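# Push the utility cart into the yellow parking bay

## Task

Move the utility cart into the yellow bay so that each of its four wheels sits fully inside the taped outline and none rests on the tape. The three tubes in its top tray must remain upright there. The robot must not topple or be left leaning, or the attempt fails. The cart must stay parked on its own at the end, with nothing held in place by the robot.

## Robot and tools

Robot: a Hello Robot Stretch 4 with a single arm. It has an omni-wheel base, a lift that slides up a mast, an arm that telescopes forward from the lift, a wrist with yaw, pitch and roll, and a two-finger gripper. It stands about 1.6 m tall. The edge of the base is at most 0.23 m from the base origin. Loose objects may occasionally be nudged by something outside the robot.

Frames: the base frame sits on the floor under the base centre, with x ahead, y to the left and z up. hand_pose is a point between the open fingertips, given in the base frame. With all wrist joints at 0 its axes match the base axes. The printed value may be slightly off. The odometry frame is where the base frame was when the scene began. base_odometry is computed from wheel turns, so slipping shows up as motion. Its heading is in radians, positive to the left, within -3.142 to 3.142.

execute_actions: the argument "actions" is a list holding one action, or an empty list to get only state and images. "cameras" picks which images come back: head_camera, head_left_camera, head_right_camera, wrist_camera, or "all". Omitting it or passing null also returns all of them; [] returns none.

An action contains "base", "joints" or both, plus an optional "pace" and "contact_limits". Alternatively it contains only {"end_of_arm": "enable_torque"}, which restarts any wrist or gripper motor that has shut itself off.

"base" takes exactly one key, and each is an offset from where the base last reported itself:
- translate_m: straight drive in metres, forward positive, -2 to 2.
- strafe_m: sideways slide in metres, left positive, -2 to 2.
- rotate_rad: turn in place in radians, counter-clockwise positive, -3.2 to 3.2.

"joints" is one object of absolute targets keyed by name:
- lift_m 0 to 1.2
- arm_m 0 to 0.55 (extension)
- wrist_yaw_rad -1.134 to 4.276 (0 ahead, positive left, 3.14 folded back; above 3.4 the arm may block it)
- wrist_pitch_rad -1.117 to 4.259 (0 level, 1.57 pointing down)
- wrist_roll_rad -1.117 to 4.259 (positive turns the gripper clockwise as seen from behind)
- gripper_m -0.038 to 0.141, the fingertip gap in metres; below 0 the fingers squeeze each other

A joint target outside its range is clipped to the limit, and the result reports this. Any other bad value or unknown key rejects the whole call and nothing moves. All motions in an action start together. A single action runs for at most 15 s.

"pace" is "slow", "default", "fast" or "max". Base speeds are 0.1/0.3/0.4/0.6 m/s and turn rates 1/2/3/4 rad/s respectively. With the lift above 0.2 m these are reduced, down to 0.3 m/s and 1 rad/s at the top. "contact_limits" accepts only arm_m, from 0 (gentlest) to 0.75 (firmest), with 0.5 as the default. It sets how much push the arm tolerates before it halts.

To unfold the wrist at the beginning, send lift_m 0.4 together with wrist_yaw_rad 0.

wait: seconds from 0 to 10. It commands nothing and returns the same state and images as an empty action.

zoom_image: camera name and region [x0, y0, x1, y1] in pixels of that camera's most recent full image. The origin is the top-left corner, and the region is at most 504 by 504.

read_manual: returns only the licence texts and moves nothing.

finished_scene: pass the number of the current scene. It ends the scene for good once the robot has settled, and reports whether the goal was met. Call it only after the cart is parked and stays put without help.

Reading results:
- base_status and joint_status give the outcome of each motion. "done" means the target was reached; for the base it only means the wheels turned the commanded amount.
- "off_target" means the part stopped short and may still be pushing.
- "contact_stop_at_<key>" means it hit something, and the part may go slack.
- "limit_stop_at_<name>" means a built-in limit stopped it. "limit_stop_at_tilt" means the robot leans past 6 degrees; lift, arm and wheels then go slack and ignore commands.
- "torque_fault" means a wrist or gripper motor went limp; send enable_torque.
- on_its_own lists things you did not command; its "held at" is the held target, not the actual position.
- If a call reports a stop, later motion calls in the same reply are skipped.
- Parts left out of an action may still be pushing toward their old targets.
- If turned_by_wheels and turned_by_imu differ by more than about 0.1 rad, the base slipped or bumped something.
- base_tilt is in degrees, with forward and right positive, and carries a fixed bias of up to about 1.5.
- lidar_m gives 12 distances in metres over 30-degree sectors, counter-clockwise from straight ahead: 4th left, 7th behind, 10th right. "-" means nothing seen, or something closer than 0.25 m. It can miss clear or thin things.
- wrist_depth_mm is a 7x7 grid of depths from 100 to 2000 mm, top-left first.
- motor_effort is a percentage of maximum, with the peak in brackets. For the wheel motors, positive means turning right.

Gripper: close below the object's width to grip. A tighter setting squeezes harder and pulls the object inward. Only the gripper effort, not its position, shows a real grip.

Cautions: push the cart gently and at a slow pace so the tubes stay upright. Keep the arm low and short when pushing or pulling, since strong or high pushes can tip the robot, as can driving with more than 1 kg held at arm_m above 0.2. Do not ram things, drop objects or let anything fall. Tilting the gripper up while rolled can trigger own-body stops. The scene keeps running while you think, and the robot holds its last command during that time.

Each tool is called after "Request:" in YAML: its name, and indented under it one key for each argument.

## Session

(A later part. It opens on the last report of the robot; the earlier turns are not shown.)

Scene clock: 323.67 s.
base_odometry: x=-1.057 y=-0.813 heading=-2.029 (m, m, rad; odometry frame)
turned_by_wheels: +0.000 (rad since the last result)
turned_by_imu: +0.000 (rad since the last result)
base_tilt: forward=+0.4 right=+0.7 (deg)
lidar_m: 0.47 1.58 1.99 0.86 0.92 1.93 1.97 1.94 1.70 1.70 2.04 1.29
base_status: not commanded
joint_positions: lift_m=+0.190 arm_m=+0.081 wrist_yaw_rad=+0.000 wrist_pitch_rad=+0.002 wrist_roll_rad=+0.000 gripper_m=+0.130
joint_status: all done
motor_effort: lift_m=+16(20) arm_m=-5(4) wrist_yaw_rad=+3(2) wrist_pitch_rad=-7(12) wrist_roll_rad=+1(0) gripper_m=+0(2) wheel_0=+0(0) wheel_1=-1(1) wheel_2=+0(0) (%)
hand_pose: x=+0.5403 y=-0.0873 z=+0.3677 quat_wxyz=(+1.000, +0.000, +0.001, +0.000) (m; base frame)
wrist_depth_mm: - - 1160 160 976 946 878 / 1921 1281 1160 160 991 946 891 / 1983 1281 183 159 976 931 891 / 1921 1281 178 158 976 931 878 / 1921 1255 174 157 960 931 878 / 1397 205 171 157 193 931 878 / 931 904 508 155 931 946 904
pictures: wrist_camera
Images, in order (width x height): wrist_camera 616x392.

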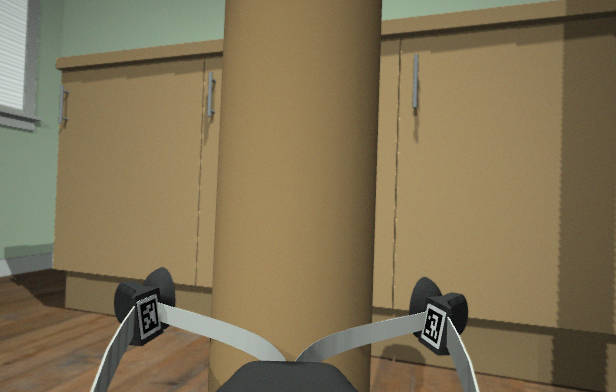

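Request:
execute_actions:
  actions:
    - {"joints":{"gripper_m":0.015,"arm_m":0.072}}
  cameras: []

Request:
execute_actions:
  actions:
    - {"joints":{"lift_m":1.12}}
  cameras: []

Request:
execute_actions:
  actions:
    - {"base":{"rotate_rad":1.75},"pace":"slow"}

Scene clock: 329.47 s.
base_odometry: x=-1.057 y=-0.813 heading=-2.029 (m, m, rad; odometry frame)
turned_by_wheels: +0.000 (rad since the last result)
turned_by_imu: +0.002 (rad since the last result)
base_tilt: forward=+0.5 right=+0.7 (deg)
lidar_m: 0.42 1.55 1.97 0.86 0.93 1.94 1.95 1.96 1.71 1.72 2.07 0.46
base_status: not commanded
joint_positions: lift_m=+0.190 arm_m=+0.073 wrist_yaw_rad=+0.000 wrist_pitch_rad=+0.000 wrist_roll_rad=+0.000 gripper_m=+0.015
joint_status: all done
motor_effort: lift_m=+16(16) arm_m=-5(4) wrist_yaw_rad=+1(0) wrist_pitch_rad=+2(7) wrist_roll_rad=+1(1) gripper_m=-27(23) wheel_0=+0(0) wheel_1=-1(2) wheel_2=+0(0) (%)
hand_pose: x=+0.5323 y=-0.0873 z=+0.3686 quat_wxyz=(+1.000, +0.000, +0.000, +0.000) (m; base frame)
wrist_depth_mm: - - 152 136 991 946 891 / 1983 1308 151 137 976 946 878 / 1983 1281 151 138 976 946 891 / - 1281 150 138 976 931 878 / 1983 1255 150 138 976 931 891 / 1430 1308 150 139 182 931 866 / 960 866 153 139 181 904 917
pictures: none
No camera images: the call's "cameras" was empty. Leave "cameras" out to get every camera's image.

Scene clock: 333.83 s.
base_odometry: x=-1.057 y=-0.813 heading=-2.029 (m, m, rad; odometry frame)
turned_by_wheels: +0.000 (rad since the last result)
turned_by_imu: +0.002 (rad since the last result)
base_tilt: forward=+0.4 right=+0.7 (deg)
lidar_m: 0.41 1.53 1.99 0.85 0.93 1.97 1.95 2.00 1.72 1.71 2.05 0.50
base_status: not commanded
joint_positions: lift_m=+1.120 arm_m=+0.073 wrist_yaw_rad=+0.000 wrist_pitch_rad=+0.009 wrist_roll_rad=+0.000 gripper_m=+0.015
joint_status: all done
on_its_own: wrist_pitch_rad is at rest, and its effort (-25) is outside its rest range (-23 to +23)
motor_effort: lift_m=+24(24) arm_m=-5(5) wrist_yaw_rad=+0(2) wrist_pitch_rad=-25(29) wrist_roll_rad=+2(1) gripper_m=-21(19) wheel_0=+0(0) wheel_1=-1(2) wheel_2=+0(0) (%)
hand_pose: x=+0.5323 y=-0.0873 z=+1.2953 quat_wxyz=(+1.000, +0.000, +0.004, +0.000) (m; base frame)
wrist_depth_mm: - - 147 133 162 1537 1430 / - - 148 134 1618 1537 1430 / - - 148 135 1576 1537 1430 / - - 148 136 1618 1537 1430 / - - 148 137 1537 1537 1430 / - 1430 148 138 182 1499 1430 / 1983 1205 153 138 181 917 1060
pictures: none
No camera images: the call's "cameras" was empty. Leave "cameras" out to get every camera's image.

Scene clock: 336.87 s.
base_odometry: x=-1.057 y=-0.813 heading=-0.280 (m, m, rad; odometry frame)
turned_by_wheels: +1.750 (rad since the last result)
turned_by_imu: +1.723 (rad since the last result)
base_tilt: forward=+0.4 right=+0.8 (deg)
lidar_m: 0.38 2.07 1.90 1.98 1.82 1.70 1.77 1.36 1.26 1.33 1.81 0.47
base_status: done
joint_positions: lift_m=+1.120 arm_m=+0.073 wrist_yaw_rad=+0.000 wrist_pitch_rad=+0.009 wrist_roll_rad=+0.000 gripper_m=+0.015
joint_status: not commanded
on_its_own: wrist_pitch_rad is at rest, and its effort (-26) is outside its rest range (-23 to +23)
motor_effort: lift_m=+24(24) arm_m=-5(5) wrist_yaw_rad=+2(4) wrist_pitch_rad=-26(26) wrist_roll_rad=+1(1) gripper_m=-23(21) wheel_0=-1(6) wheel_1=-1(5) wheel_2=-3(7) (%)
hand_pose: x=+0.5323 y=-0.0873 z=+1.2952 quat_wxyz=(+1.000, +0.000, +0.005, +0.000) (m; base frame)
wrist_depth_mm: - - 147 133 160 1576 1430 / - - 147 134 1708 1576 1430 / - - 147 135 1661 1576 1430 / - - 148 136 1661 1618 1430 / - - 148 137 1537 1576 1430 / - - 148 138 182 1537 1430 / - - 153 138 181 1537 1397
pictures: head_camera, head_left_camera, head_right_camera, wrist_camera
Images, in order (width x height): head_camera 420x560, head_left_camera 420x672, head_right_camera 420x672, wrist_camera 616x392.

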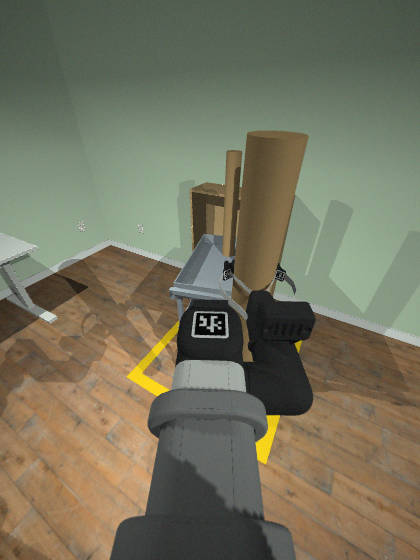

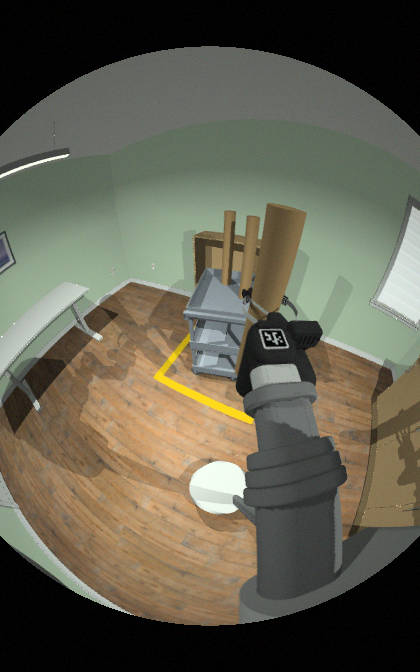

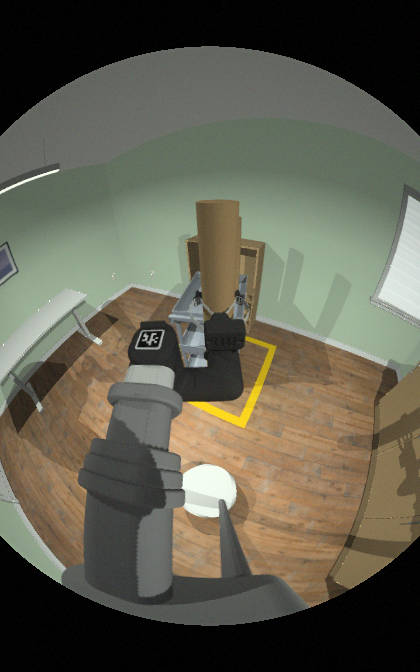

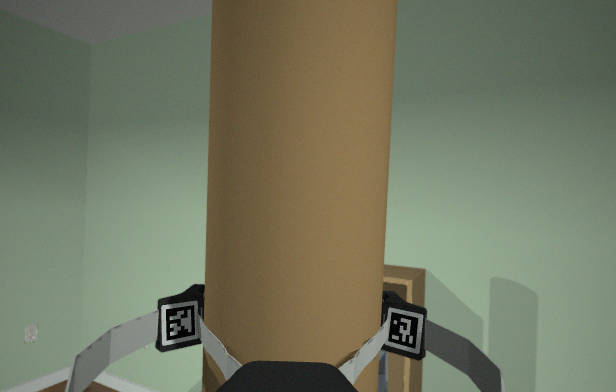

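Request:
execute_actions:
  actions:
    - {"base":{"strafe_m":0.12},"joints":{"wrist_pitch_rad":0.06,"lift_m":1.15},"pace":"slow"}
  cameras: []

Request:
execute_actions:
  actions:
    - {"base":{"translate_m":0.4},"pace":"slow"}

Scene clock: 344.23 s.
base_odometry: x=-1.024 y=-0.697 heading=-0.279 (m, m, rad; odometry frame)
turned_by_wheels: +0.000 (rad since the last result)
turned_by_imu: +0.002 (rad since the last result)
base_tilt: forward=+0.6 right=+0.8 (deg)
lidar_m: 0.42 1.95 1.84 1.89 1.75 1.66 1.71 1.47 1.38 1.45 2.12 0.47
base_status: done
joint_positions: lift_m=+1.150 arm_m=+0.073 wrist_yaw_rad=+0.000 wrist_pitch_rad=+0.069 wrist_roll_rad=+0.000 gripper_m=+0.015
joint_status: all done
on_its_own: wrist_pitch_rad is at rest, and its effort (-25) is outside its rest range (-23 to +23)
motor_effort: lift_m=+24(31) arm_m=-5(5) wrist_yaw_rad=+3(1) wrist_pitch_rad=-25(26) wrist_roll_rad=+1(0) gripper_m=-24(21) wheel_0=-1(6) wheel_1=+4(7) wheel_2=+0(2) (%)
hand_pose: x=+0.5316 y=-0.0874 z=+1.3079 quat_wxyz=(+0.999, +0.000, +0.034, +0.000) (m; base frame)
wrist_depth_mm: - - 144 130 154 1576 1464 / - - 144 132 1661 1618 1464 / - - 145 133 1708 1618 1464 / - - 146 135 904 1618 1464 / - - 147 136 904 1618 1499 / - - 148 138 183 1618 1464 / - - 153 138 181 1576 1499
pictures: none
No camera images: the call's "cameras" was empty. Leave "cameras" out to get every camera's image.

Scene clock: 349.50 s.
base_odometry: x=-0.640 y=-0.808 heading=-0.279 (m, m, rad; odometry frame)
turned_by_wheels: +0.000 (rad since the last result)
turned_by_imu: +0.003 (rad since the last result)
base_tilt: forward=+0.5 right=+0.7 (deg)
lidar_m: 0.40 2.32 1.65 1.72 2.11 2.01 2.08 1.67 1.57 1.67 1.75 0.45
base_status: done
joint_positions: lift_m=+1.150 arm_m=+0.073 wrist_yaw_rad=+0.000 wrist_pitch_rad=+0.069 wrist_roll_rad=+0.000 gripper_m=+0.015
joint_status: not commanded
on_its_own: wrist_pitch_rad is at rest, and its effort (-26) is outside its rest range (-23 to +23)
motor_effort: lift_m=+24(24) arm_m=-5(5) wrist_yaw_rad=+1(2) wrist_pitch_rad=-26(25) wrist_roll_rad=+1(1) gripper_m=-23(22) wheel_0=+1(5) wheel_1=+2(6) wheel_2=-2(7) (%)
hand_pose: x=+0.5316 y=-0.0874 z=+1.3079 quat_wxyz=(+0.999, +0.000, +0.034, +0.000) (m; base frame)
wrist_depth_mm: - - 144 131 154 1255 1160 / - - 145 132 1366 1281 1182 / - - 145 133 1366 1281 1182 / - - 146 135 1366 508 1182 / - - 147 136 1281 517 1182 / - - 148 138 183 521 1182 / - - 153 138 181 512 1205
pictures: head_camera, head_left_camera, head_right_camera, wrist_camera
Images, in order (width x height): head_camera 420x560, head_left_camera 420x672, head_right_camera 420x672, wrist_camera 616x392.

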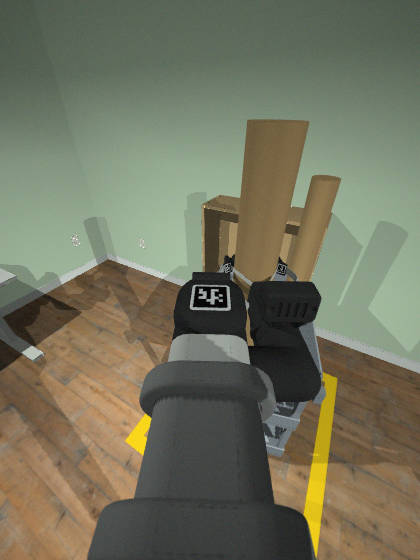

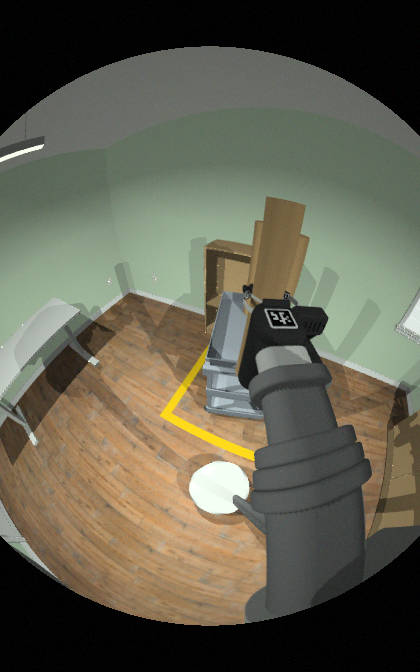

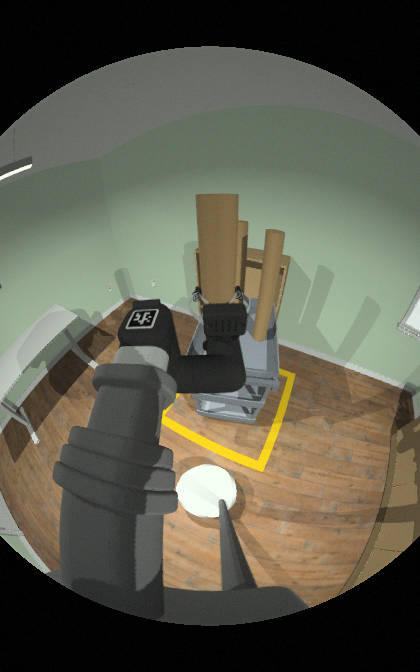

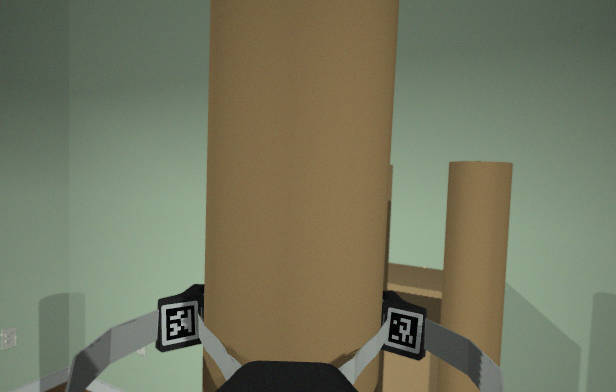

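Request:
execute_actions:
  actions:
    - {"base":{"translate_m":0.24},"pace":"slow"}
  cameras: ["head_left_camera","head_right_camera"]

Request:
execute_actions:
  actions:
    - {"joints":{"lift_m":1.04},"pace":"slow"}
  cameras: ["head_left_camera","head_right_camera"]

Scene clock: 357.60 s.
base_odometry: x=-0.409 y=-0.874 heading=-0.279 (m, m, rad; odometry frame)
turned_by_wheels: +0.000 (rad since the last result)
turned_by_imu: +0.003 (rad since the last result)
base_tilt: forward=+0.4 right=+0.8 (deg)
lidar_m: 0.27 0.36 1.55 1.61 2.35 2.21 2.30 1.77 1.68 1.77 0.32 0.26
base_status: done
joint_positions: lift_m=+1.150 arm_m=+0.073 wrist_yaw_rad=+0.000 wrist_pitch_rad=+0.069 wrist_roll_rad=+0.000 gripper_m=+0.015
joint_status: not commanded
on_its_own: wrist_pitch_rad is at rest, and its effort (-25) is outside its rest range (-23 to +23)
motor_effort: lift_m=+24(24) arm_m=-5(5) wrist_yaw_rad=+3(2) wrist_pitch_rad=-25(26) wrist_roll_rad=+1(2) gripper_m=-23(22) wheel_0=+1(4) wheel_1=+1(5) wheel_2=-3(7) (%)
hand_pose: x=+0.5316 y=-0.0874 z=+1.3079 quat_wxyz=(+0.999, +0.000, +0.034, +0.000) (m; base frame)
wrist_depth_mm: - 1756 144 130 154 1078 991 / - 1808 145 132 1138 1098 1008 / - 1808 146 133 473 1078 991 / - 1808 146 135 469 1098 307 / - 1808 147 136 473 1098 303 / - 1808 148 138 183 960 300 / - 1708 153 138 181 1042 298
pictures: head_left_camera, head_right_camera
Images, in order (width x height): head_left_camera 420x672, head_right_camera 420x672.

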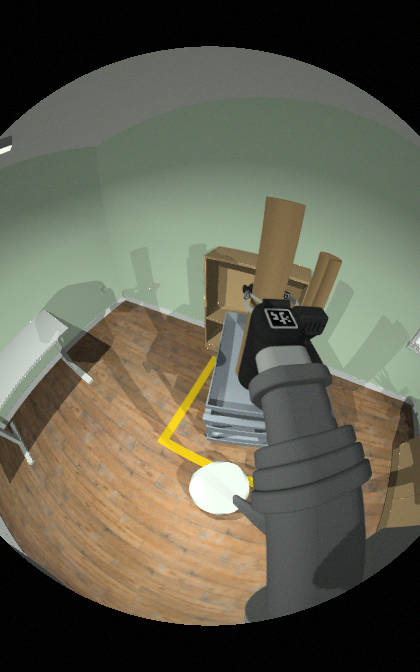

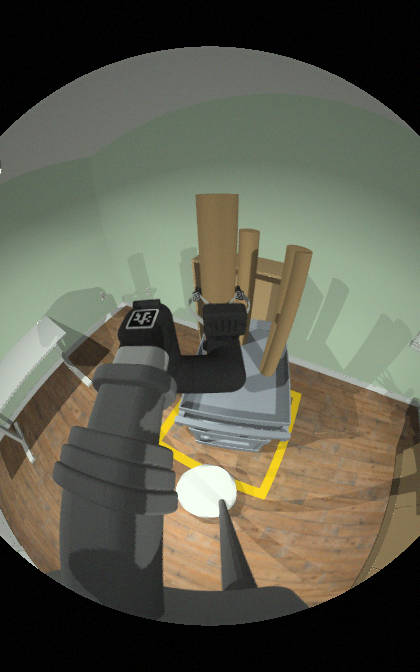

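Scene clock: 359.37 s.
base_odometry: x=-0.409 y=-0.874 heading=-0.279 (m, m, rad; odometry frame)
turned_by_wheels: +0.000 (rad since the last result)
turned_by_imu: +0.001 (rad since the last result)
base_tilt: forward=+0.4 right=+0.7 (deg)
lidar_m: 0.27 0.33 1.54 1.60 2.36 2.24 2.32 1.78 1.69 1.78 0.30 0.28
base_status: not commanded
joint_positions: lift_m=+1.040 arm_m=+0.073 wrist_yaw_rad=+0.000 wrist_pitch_rad=+0.069 wrist_roll_rad=+0.000 gripper_m=+0.015
joint_status: all done
on_its_own: wrist_pitch_rad is at rest, and its effort (-26) is outside its rest range (-23 to +23)
motor_effort: lift_m=+19(25) arm_m=-5(5) wrist_yaw_rad=+0(3) wrist_pitch_rad=-26(26) wrist_roll_rad=+1(1) gripper_m=-19(22) wheel_0=+1(1) wheel_1=+1(1) wheel_2=-3(3) (%)
hand_pose: x=+0.5316 y=-0.0874 z=+1.1983 quat_wxyz=(+0.999, +0.000, +0.035, +0.000) (m; base frame)
wrist_depth_mm: 1983 1756 144 130 154 1078 991 / - 1808 145 131 459 1078 991 / - 1808 145 133 466 1098 1008 / - 1808 146 135 469 1098 309 / - 1808 147 136 473 1060 303 / - 1808 148 137 182 1078 301 / - 1708 153 138 181 1042 298
pictures: head_left_camera, head_right_camera
Images, in order (width x height): head_left_camera 420x672, head_right_camera 420x672.

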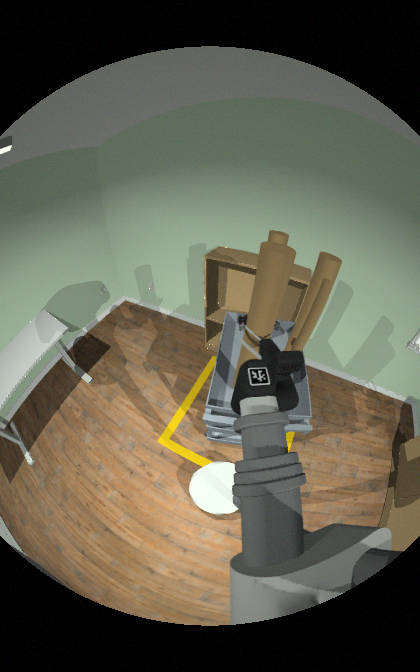

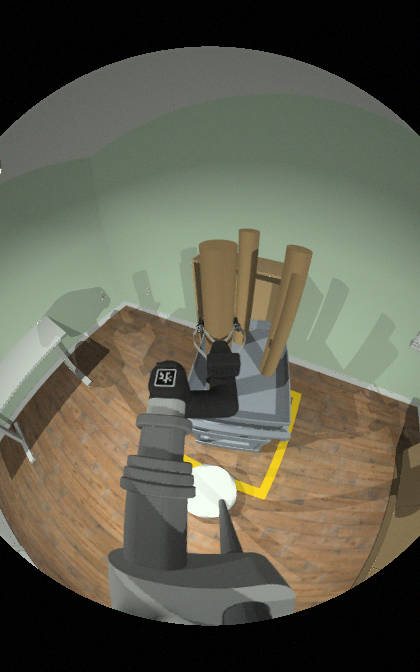

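Request:
execute_actions:
  actions:
    - {"joints":{"lift_m":1.02},"pace":"slow"}
  cameras: []

Scene clock: 361.93 s.
base_odometry: x=-0.409 y=-0.874 heading=-0.279 (m, m, rad; odometry frame)
turned_by_wheels: +0.000 (rad since the last result)
turned_by_imu: +0.001 (rad since the last result)
base_tilt: forward=+0.5 right=+0.7 (deg)
lidar_m: 0.25 0.33 1.54 1.60 2.35 2.23 2.28 1.80 1.69 1.78 0.32 0.25
base_status: not commanded
joint_positions: lift_m=+1.020 arm_m=+0.073 wrist_yaw_rad=+0.000 wrist_pitch_rad=+0.069 wrist_roll_rad=+0.000 gripper_m=+0.015
joint_status: all done
on_its_own: wrist_pitch_rad is at rest, and its effort (-26) is outside its rest range (-23 to +23)
motor_effort: lift_m=+18(21) arm_m=-5(5) wrist_yaw_rad=+4(0) wrist_pitch_rad=-26(26) wrist_roll_rad=+0(1) gripper_m=-20(22) wheel_0=+1(1) wheel_1=+1(1) wheel_2=-3(4) (%)
hand_pose: x=+0.5316 y=-0.0874 z=+1.1783 quat_wxyz=(+0.999, +0.000, +0.035, +0.000) (m; base frame)
wrist_depth_mm: - 1756 144 130 153 1078 991 / - 1756 145 132 462 1098 1008 / - 1808 145 133 466 1098 1008 / - 1808 146 135 469 1098 307 / - 1808 147 136 473 1025 304 / - 1808 148 138 182 1078 300 / - 1756 153 138 181 1042 298
pictures: none
No camera images: the call's "cameras" was empty. Leave "cameras" out to get every camera's image.

Request:
execute_actions:
  actions:
    - {"joints":{"lift_m":1.005},"pace":"slow"}
  cameras: []

Scene clock: 367.67 s.
base_odometry: x=-0.409 y=-0.874 heading=-0.279 (m, m, rad; odometry frame)
turned_by_wheels: +0.000 (rad since the last result)
turned_by_imu: +0.001 (rad since the last result)
base_tilt: forward=+0.6 right=+0.8 (deg)
lidar_m: 0.27 0.34 1.54 1.58 2.34 2.21 2.28 1.78 1.67 1.78 0.34 0.26
base_status: not commanded
joint_positions: lift_m=+1.005 arm_m=+0.073 wrist_yaw_rad=+0.000 wrist_pitch_rad=+0.068 wrist_roll_rad=+0.000 gripper_m=+0.015
joint_status: all done
motor_effort: lift_m=+18(17) arm_m=-5(5) wrist_yaw_rad=+2(4) wrist_pitch_rad=-23(26) wrist_roll_rad=+0(1) gripper_m=-21(23) wheel_0=+1(1) wheel_1=+1(1) wheel_2=-3(3) (%)
hand_pose: x=+0.5316 y=-0.0874 z=+1.1636 quat_wxyz=(+0.999, +0.000, +0.034, +0.000) (m; base frame)
wrist_depth_mm: - 1808 144 131 154 1078 991 / - 1756 145 132 459 1098 1008 / - 1808 145 133 466 1098 1008 / - 1808 146 135 473 1098 309 / - 1863 147 136 473 1042 303 / - 1808 148 138 183 1078 300 / - 1756 153 138 181 1042 298
pictures: none
No camera images: the call's "cameras" was empty. Leave "cameras" out to get every camera's image.

Request:
execute_actions:
  actions:
    - {"joints":{"lift_m":0.993},"pace":"slow"}
  cameras: ["head_camera"]

Scene clock: 370.50 s.
base_odometry: x=-0.409 y=-0.874 heading=-0.279 (m, m, rad; odometry frame)
turned_by_wheels: +0.000 (rad since the last result)
turned_by_imu: +0.001 (rad since the last result)
base_tilt: forward=+0.3 right=+0.9 (deg)
lidar_m: 0.26 0.35 1.55 1.61 2.37 2.21 2.32 1.77 1.70 1.76 0.34 0.27
base_status: not commanded
joint_positions: lift_m=+0.993 arm_m=+0.073 wrist_yaw_rad=+0.000 wrist_pitch_rad=+0.053 wrist_roll_rad=+0.000 gripper_m=+0.015
joint_status: all done
motor_effort: lift_m=+13(17) arm_m=-5(5) wrist_yaw_rad=+1(2) wrist_pitch_rad=+21(23) wrist_roll_rad=+0(1) gripper_m=-21(21) wheel_0=+1(1) wheel_1=+1(1) wheel_2=-2(3) (%)
hand_pose: x=+0.5319 y=-0.0873 z=+1.1565 quat_wxyz=(+1.000, +0.000, +0.026, +0.000) (m; base frame)
wrist_depth_mm: - 1808 150 134 462 1098 991 / - 1808 149 135 466 1078 1008 / - 1808 149 136 469 1078 991 / - 1808 149 137 466 1098 307 / - 1808 149 138 473 1042 303 / - 1808 149 138 182 1060 300 / - 1756 153 138 182 1025 298
pictures: head_camera
Images, in order (width x height): head_camera 420x560.

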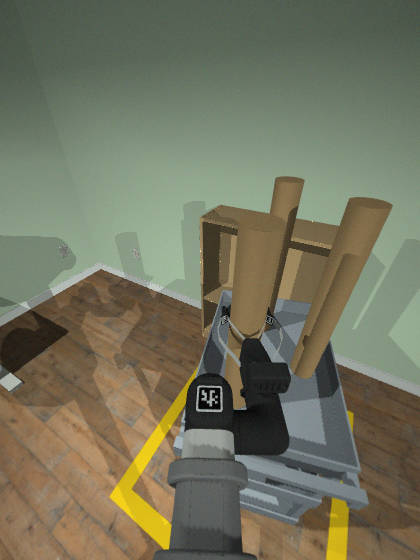

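Request:
execute_actions:
  actions:
    - {"joints":{"lift_m":0.997,"gripper_m":0.12}}
  cameras: ["wrist_camera"]

Request:
execute_actions:
  actions:
    - {"base":{"translate_m":-0.2},"pace":"slow"}
  cameras: ["wrist_camera"]

Request:
execute_actions:
  actions:
    - {"base":{"translate_m":-0.45},"joints":{"lift_m":0.7}}

Scene clock: 375.63 s.
base_odometry: x=-0.409 y=-0.874 heading=-0.279 (m, m, rad; odometry frame)
turned_by_wheels: +0.000 (rad since the last result)
turned_by_imu: +0.002 (rad since the last result)
base_tilt: forward=+0.4 right=+0.7 (deg)
lidar_m: 0.28 0.35 1.54 1.59 2.33 2.20 2.33 1.77 1.68 1.78 0.36 0.27
base_status: not commanded
joint_positions: lift_m=+0.997 arm_m=+0.073 wrist_yaw_rad=+0.000 wrist_pitch_rad=+0.062 wrist_roll_rad=+0.000 gripper_m=+0.120
joint_status: all done
motor_effort: lift_m=+20(18) arm_m=-5(5) wrist_yaw_rad=+1(1) wrist_pitch_rad=-6(21) wrist_roll_rad=+1(0) gripper_m=+0(22) wheel_0=+1(1) wheel_1=+1(1) wheel_2=-3(3) (%)
hand_pose: x=+0.5317 y=-0.0874 z=+1.1572 quat_wxyz=(+1.000, +0.000, +0.031, +0.000) (m; base frame)
wrist_depth_mm: - 1808 1537 154 462 1078 1008 / - 1808 182 155 466 1078 1008 / - 1756 177 155 466 1098 1008 / - 1808 174 156 473 1098 307 / - 1863 172 156 473 1060 303 / - 210 171 156 193 1042 300 / - 1756 878 155 480 1060 298
pictures: wrist_camera
Images, in order (width x height): wrist_camera 616x392.

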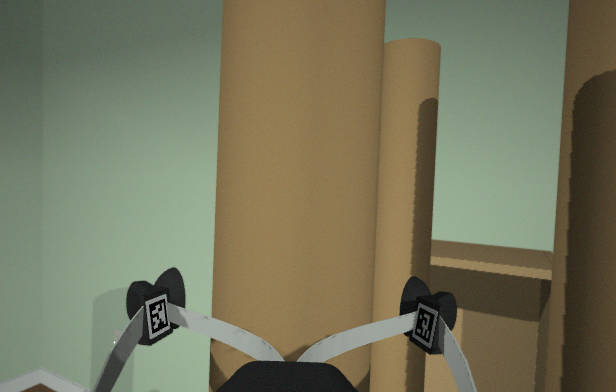

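Scene clock: 378.93 s.
base_odometry: x=-0.601 y=-0.819 heading=-0.279 (m, m, rad; odometry frame)
turned_by_wheels: +0.000 (rad since the last result)
turned_by_imu: +0.001 (rad since the last result)
base_tilt: forward=+0.4 right=+0.7 (deg)
lidar_m: 0.45 2.29 1.64 1.67 2.14 2.06 2.14 1.70 1.59 1.67 1.76 0.46
base_status: done
joint_positions: lift_m=+0.997 arm_m=+0.073 wrist_yaw_rad=+0.000 wrist_pitch_rad=+0.062 wrist_roll_rad=+0.000 gripper_m=+0.120
joint_status: not commanded
motor_effort: lift_m=+20(20) arm_m=-5(5) wrist_yaw_rad=+1(2) wrist_pitch_rad=-6(6) wrist_roll_rad=+1(1) gripper_m=+2(2) wheel_0=-1(5) wheel_1=-1(6) wheel_2=+2(7) (%)
hand_pose: x=+0.5317 y=-0.0874 z=+1.1572 quat_wxyz=(+1.000, +0.000, +0.031, +0.000) (m; base frame)
wrist_depth_mm: - - 1756 342 1366 1229 1138 / - - 1808 343 1366 466 1138 / - - 1756 345 691 466 1160 / - - 1808 349 699 466 1160 / - - 1756 351 1098 466 1160 / - 209 1756 355 220 469 1160 / - - 1863 156 699 469 1160
pictures: wrist_camera
Images, in order (width x height): wrist_camera 616x392.

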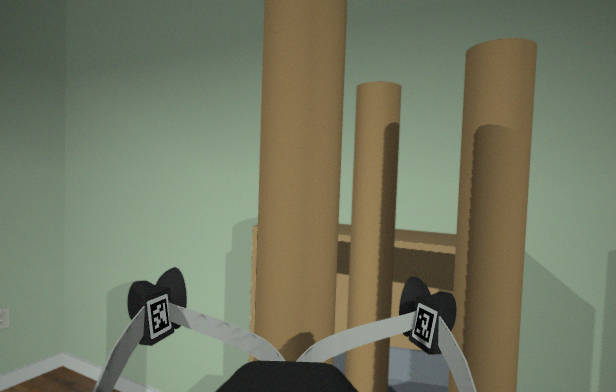

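Scene clock: 381.90 s.
base_odometry: x=-1.034 y=-0.694 heading=-0.280 (m, m, rad; odometry frame)
turned_by_wheels: +0.000 (rad since the last result)
turned_by_imu: +0.000 (rad since the last result)
base_tilt: forward=+0.5 right=+0.8 (deg)
lidar_m: 0.89 1.94 1.82 1.90 1.75 1.66 1.71 1.45 1.37 1.43 2.13 0.93
base_status: done
joint_positions: lift_m=+0.700 arm_m=+0.073 wrist_yaw_rad=+0.000 wrist_pitch_rad=+0.062 wrist_roll_rad=+0.000 gripper_m=+0.120
joint_status: all done
motor_effort: lift_m=+16(16) arm_m=-5(5) wrist_yaw_rad=+2(1) wrist_pitch_rad=-7(7) wrist_roll_rad=+0(1) gripper_m=-3(0) wheel_0=-2(5) wheel_1=-2(5) wheel_2=+0(10) (%)
hand_pose: x=+0.5317 y=-0.0874 z=+0.8604 quat_wxyz=(+1.000, +0.000, +0.031, +0.000) (m; base frame)
wrist_depth_mm: - - - 1118 1118 1661 1464 / - - - 1138 1138 1661 1499 / - - - 1118 1138 1576 1464 / - - - 842 1229 1618 1499 / - - 741 691 661 1576 1499 / - 208 750 1308 220 1618 1499 / 1863 1756 1281 156 904 1618 1499
pictures: head_camera, head_left_camera, head_right_camera, wrist_camera
Images, in order (width x height): head_camera 420x560, head_left_camera 420x672, head_right_camera 420x672, wrist_camera 616x392.

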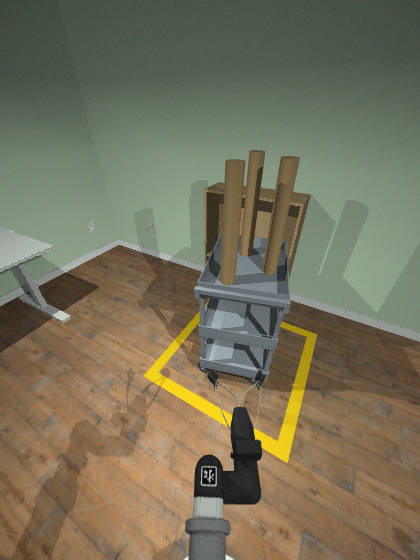

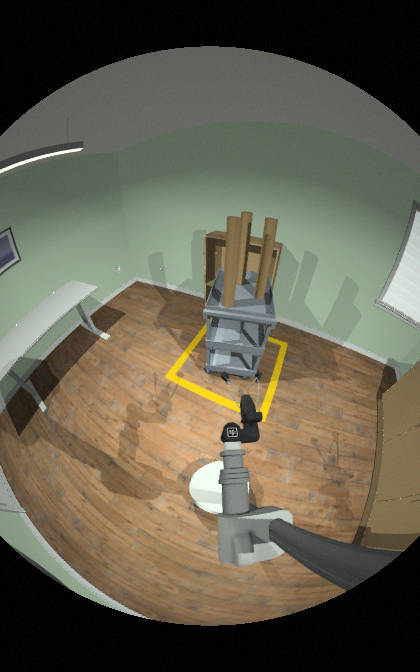

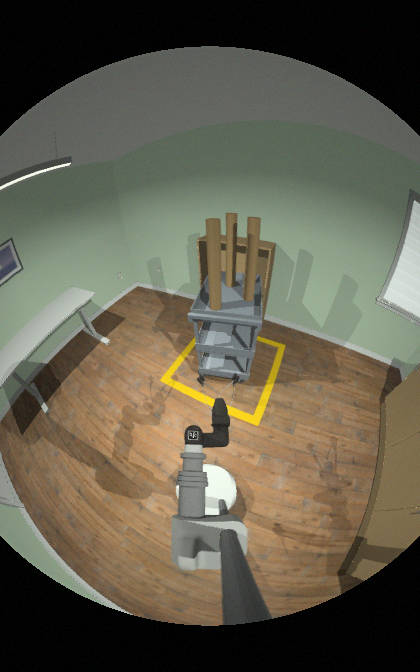

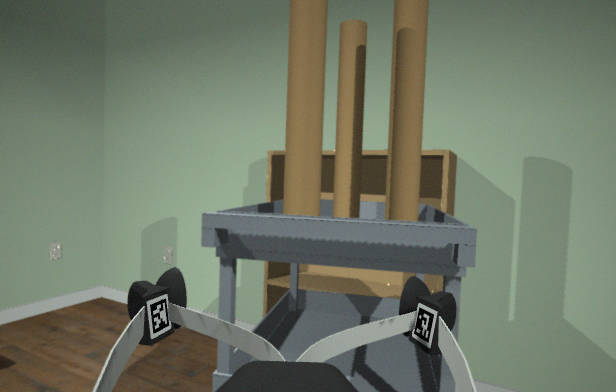

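Request:
zoom_image:
  camera: "head_camera"
  region: [140,290,330,470]

Region (140, 290, 330, 470) of head_camera's 420x560 image, scaled by 2.653, with more detail than that image has; it fills the top 477 rows of this view, and the rest is white.

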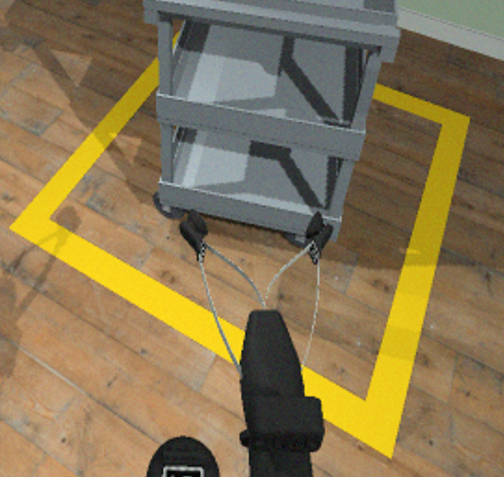

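Request:
execute_actions:
  actions:
    - {"base":{"strafe_m":-0.75},"joints":{"lift_m":0.2},"pace":"fast"}

Scene clock: 389.13 s.
base_odometry: x=-1.241 y=-1.415 heading=-0.280 (m, m, rad; odometry frame)
turned_by_wheels: +0.000 (rad since the last result)
turned_by_imu: +0.002 (rad since the last result)
base_tilt: forward=+0.4 right=+0.7 (deg)
lidar_m: 1.22 0.96 2.51 2.56 2.13 2.01 2.04 0.76 0.70 0.74 1.03 1.70
base_status: done
joint_positions: lift_m=+0.200 arm_m=+0.073 wrist_yaw_rad=+0.000 wrist_pitch_rad=+0.062 wrist_roll_rad=+0.000 gripper_m=+0.120
joint_status: all done
motor_effort: lift_m=+17(15) arm_m=-5(5) wrist_yaw_rad=-1(2) wrist_pitch_rad=-7(7) wrist_roll_rad=+2(0) gripper_m=+0(2) wheel_0=-3(11) wheel_1=+1(11) wheel_2=+0(2) (%)
hand_pose: x=+0.5317 y=-0.0874 z=+0.3604 quat_wxyz=(+1.000, +0.000, +0.031, +0.000) (m; base frame)
wrist_depth_mm: 842 976 1499 1576 1430 1281 1182 / 1308 1921 1756 1576 1430 1281 1182 / 676 960 1464 1618 1464 1308 1205 / - 1983 1537 1618 1430 1281 1182 / 1138 1281 1499 1618 1430 1308 1205 / 691 209 1229 1281 220 1229 1182 / 788 798 866 155 854 866 931
pictures: head_camera, head_left_camera, head_right_camera, wrist_camera
Images, in order (width x height): head_camera 420x560, head_left_camera 420x672, head_right_camera 420x672, wrist_camera 616x392.

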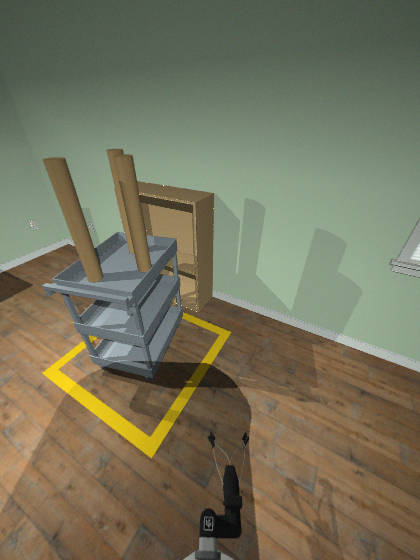

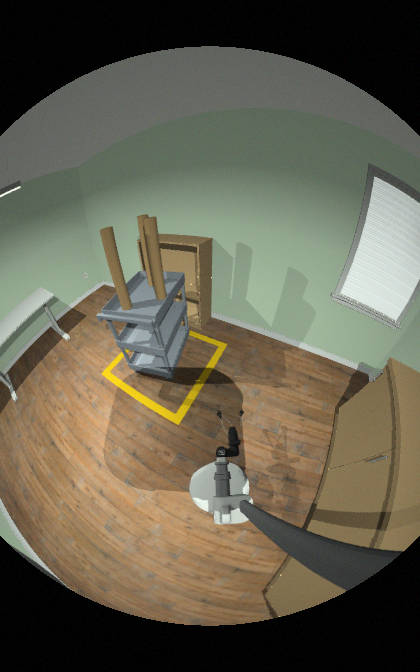

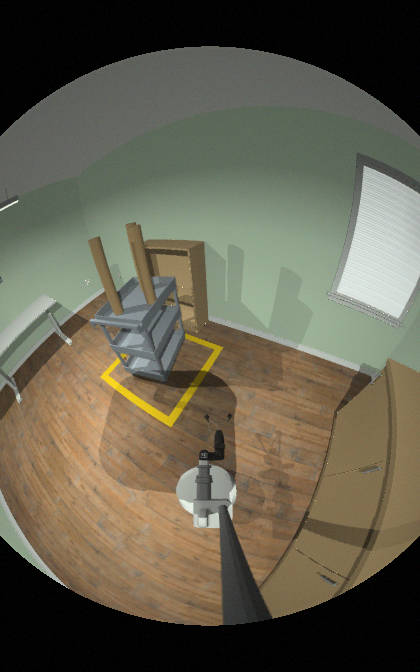

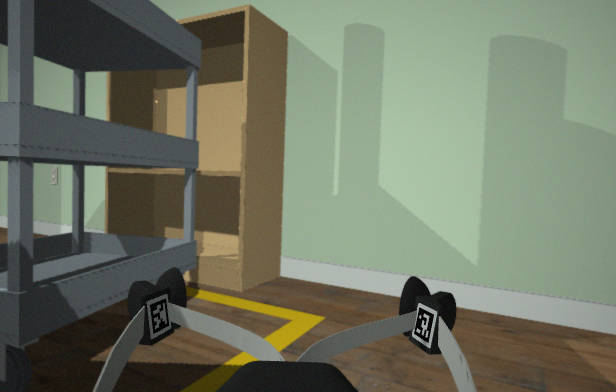

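Request:
finished_scene:
  scene: 1

The scene is finished: the task was done.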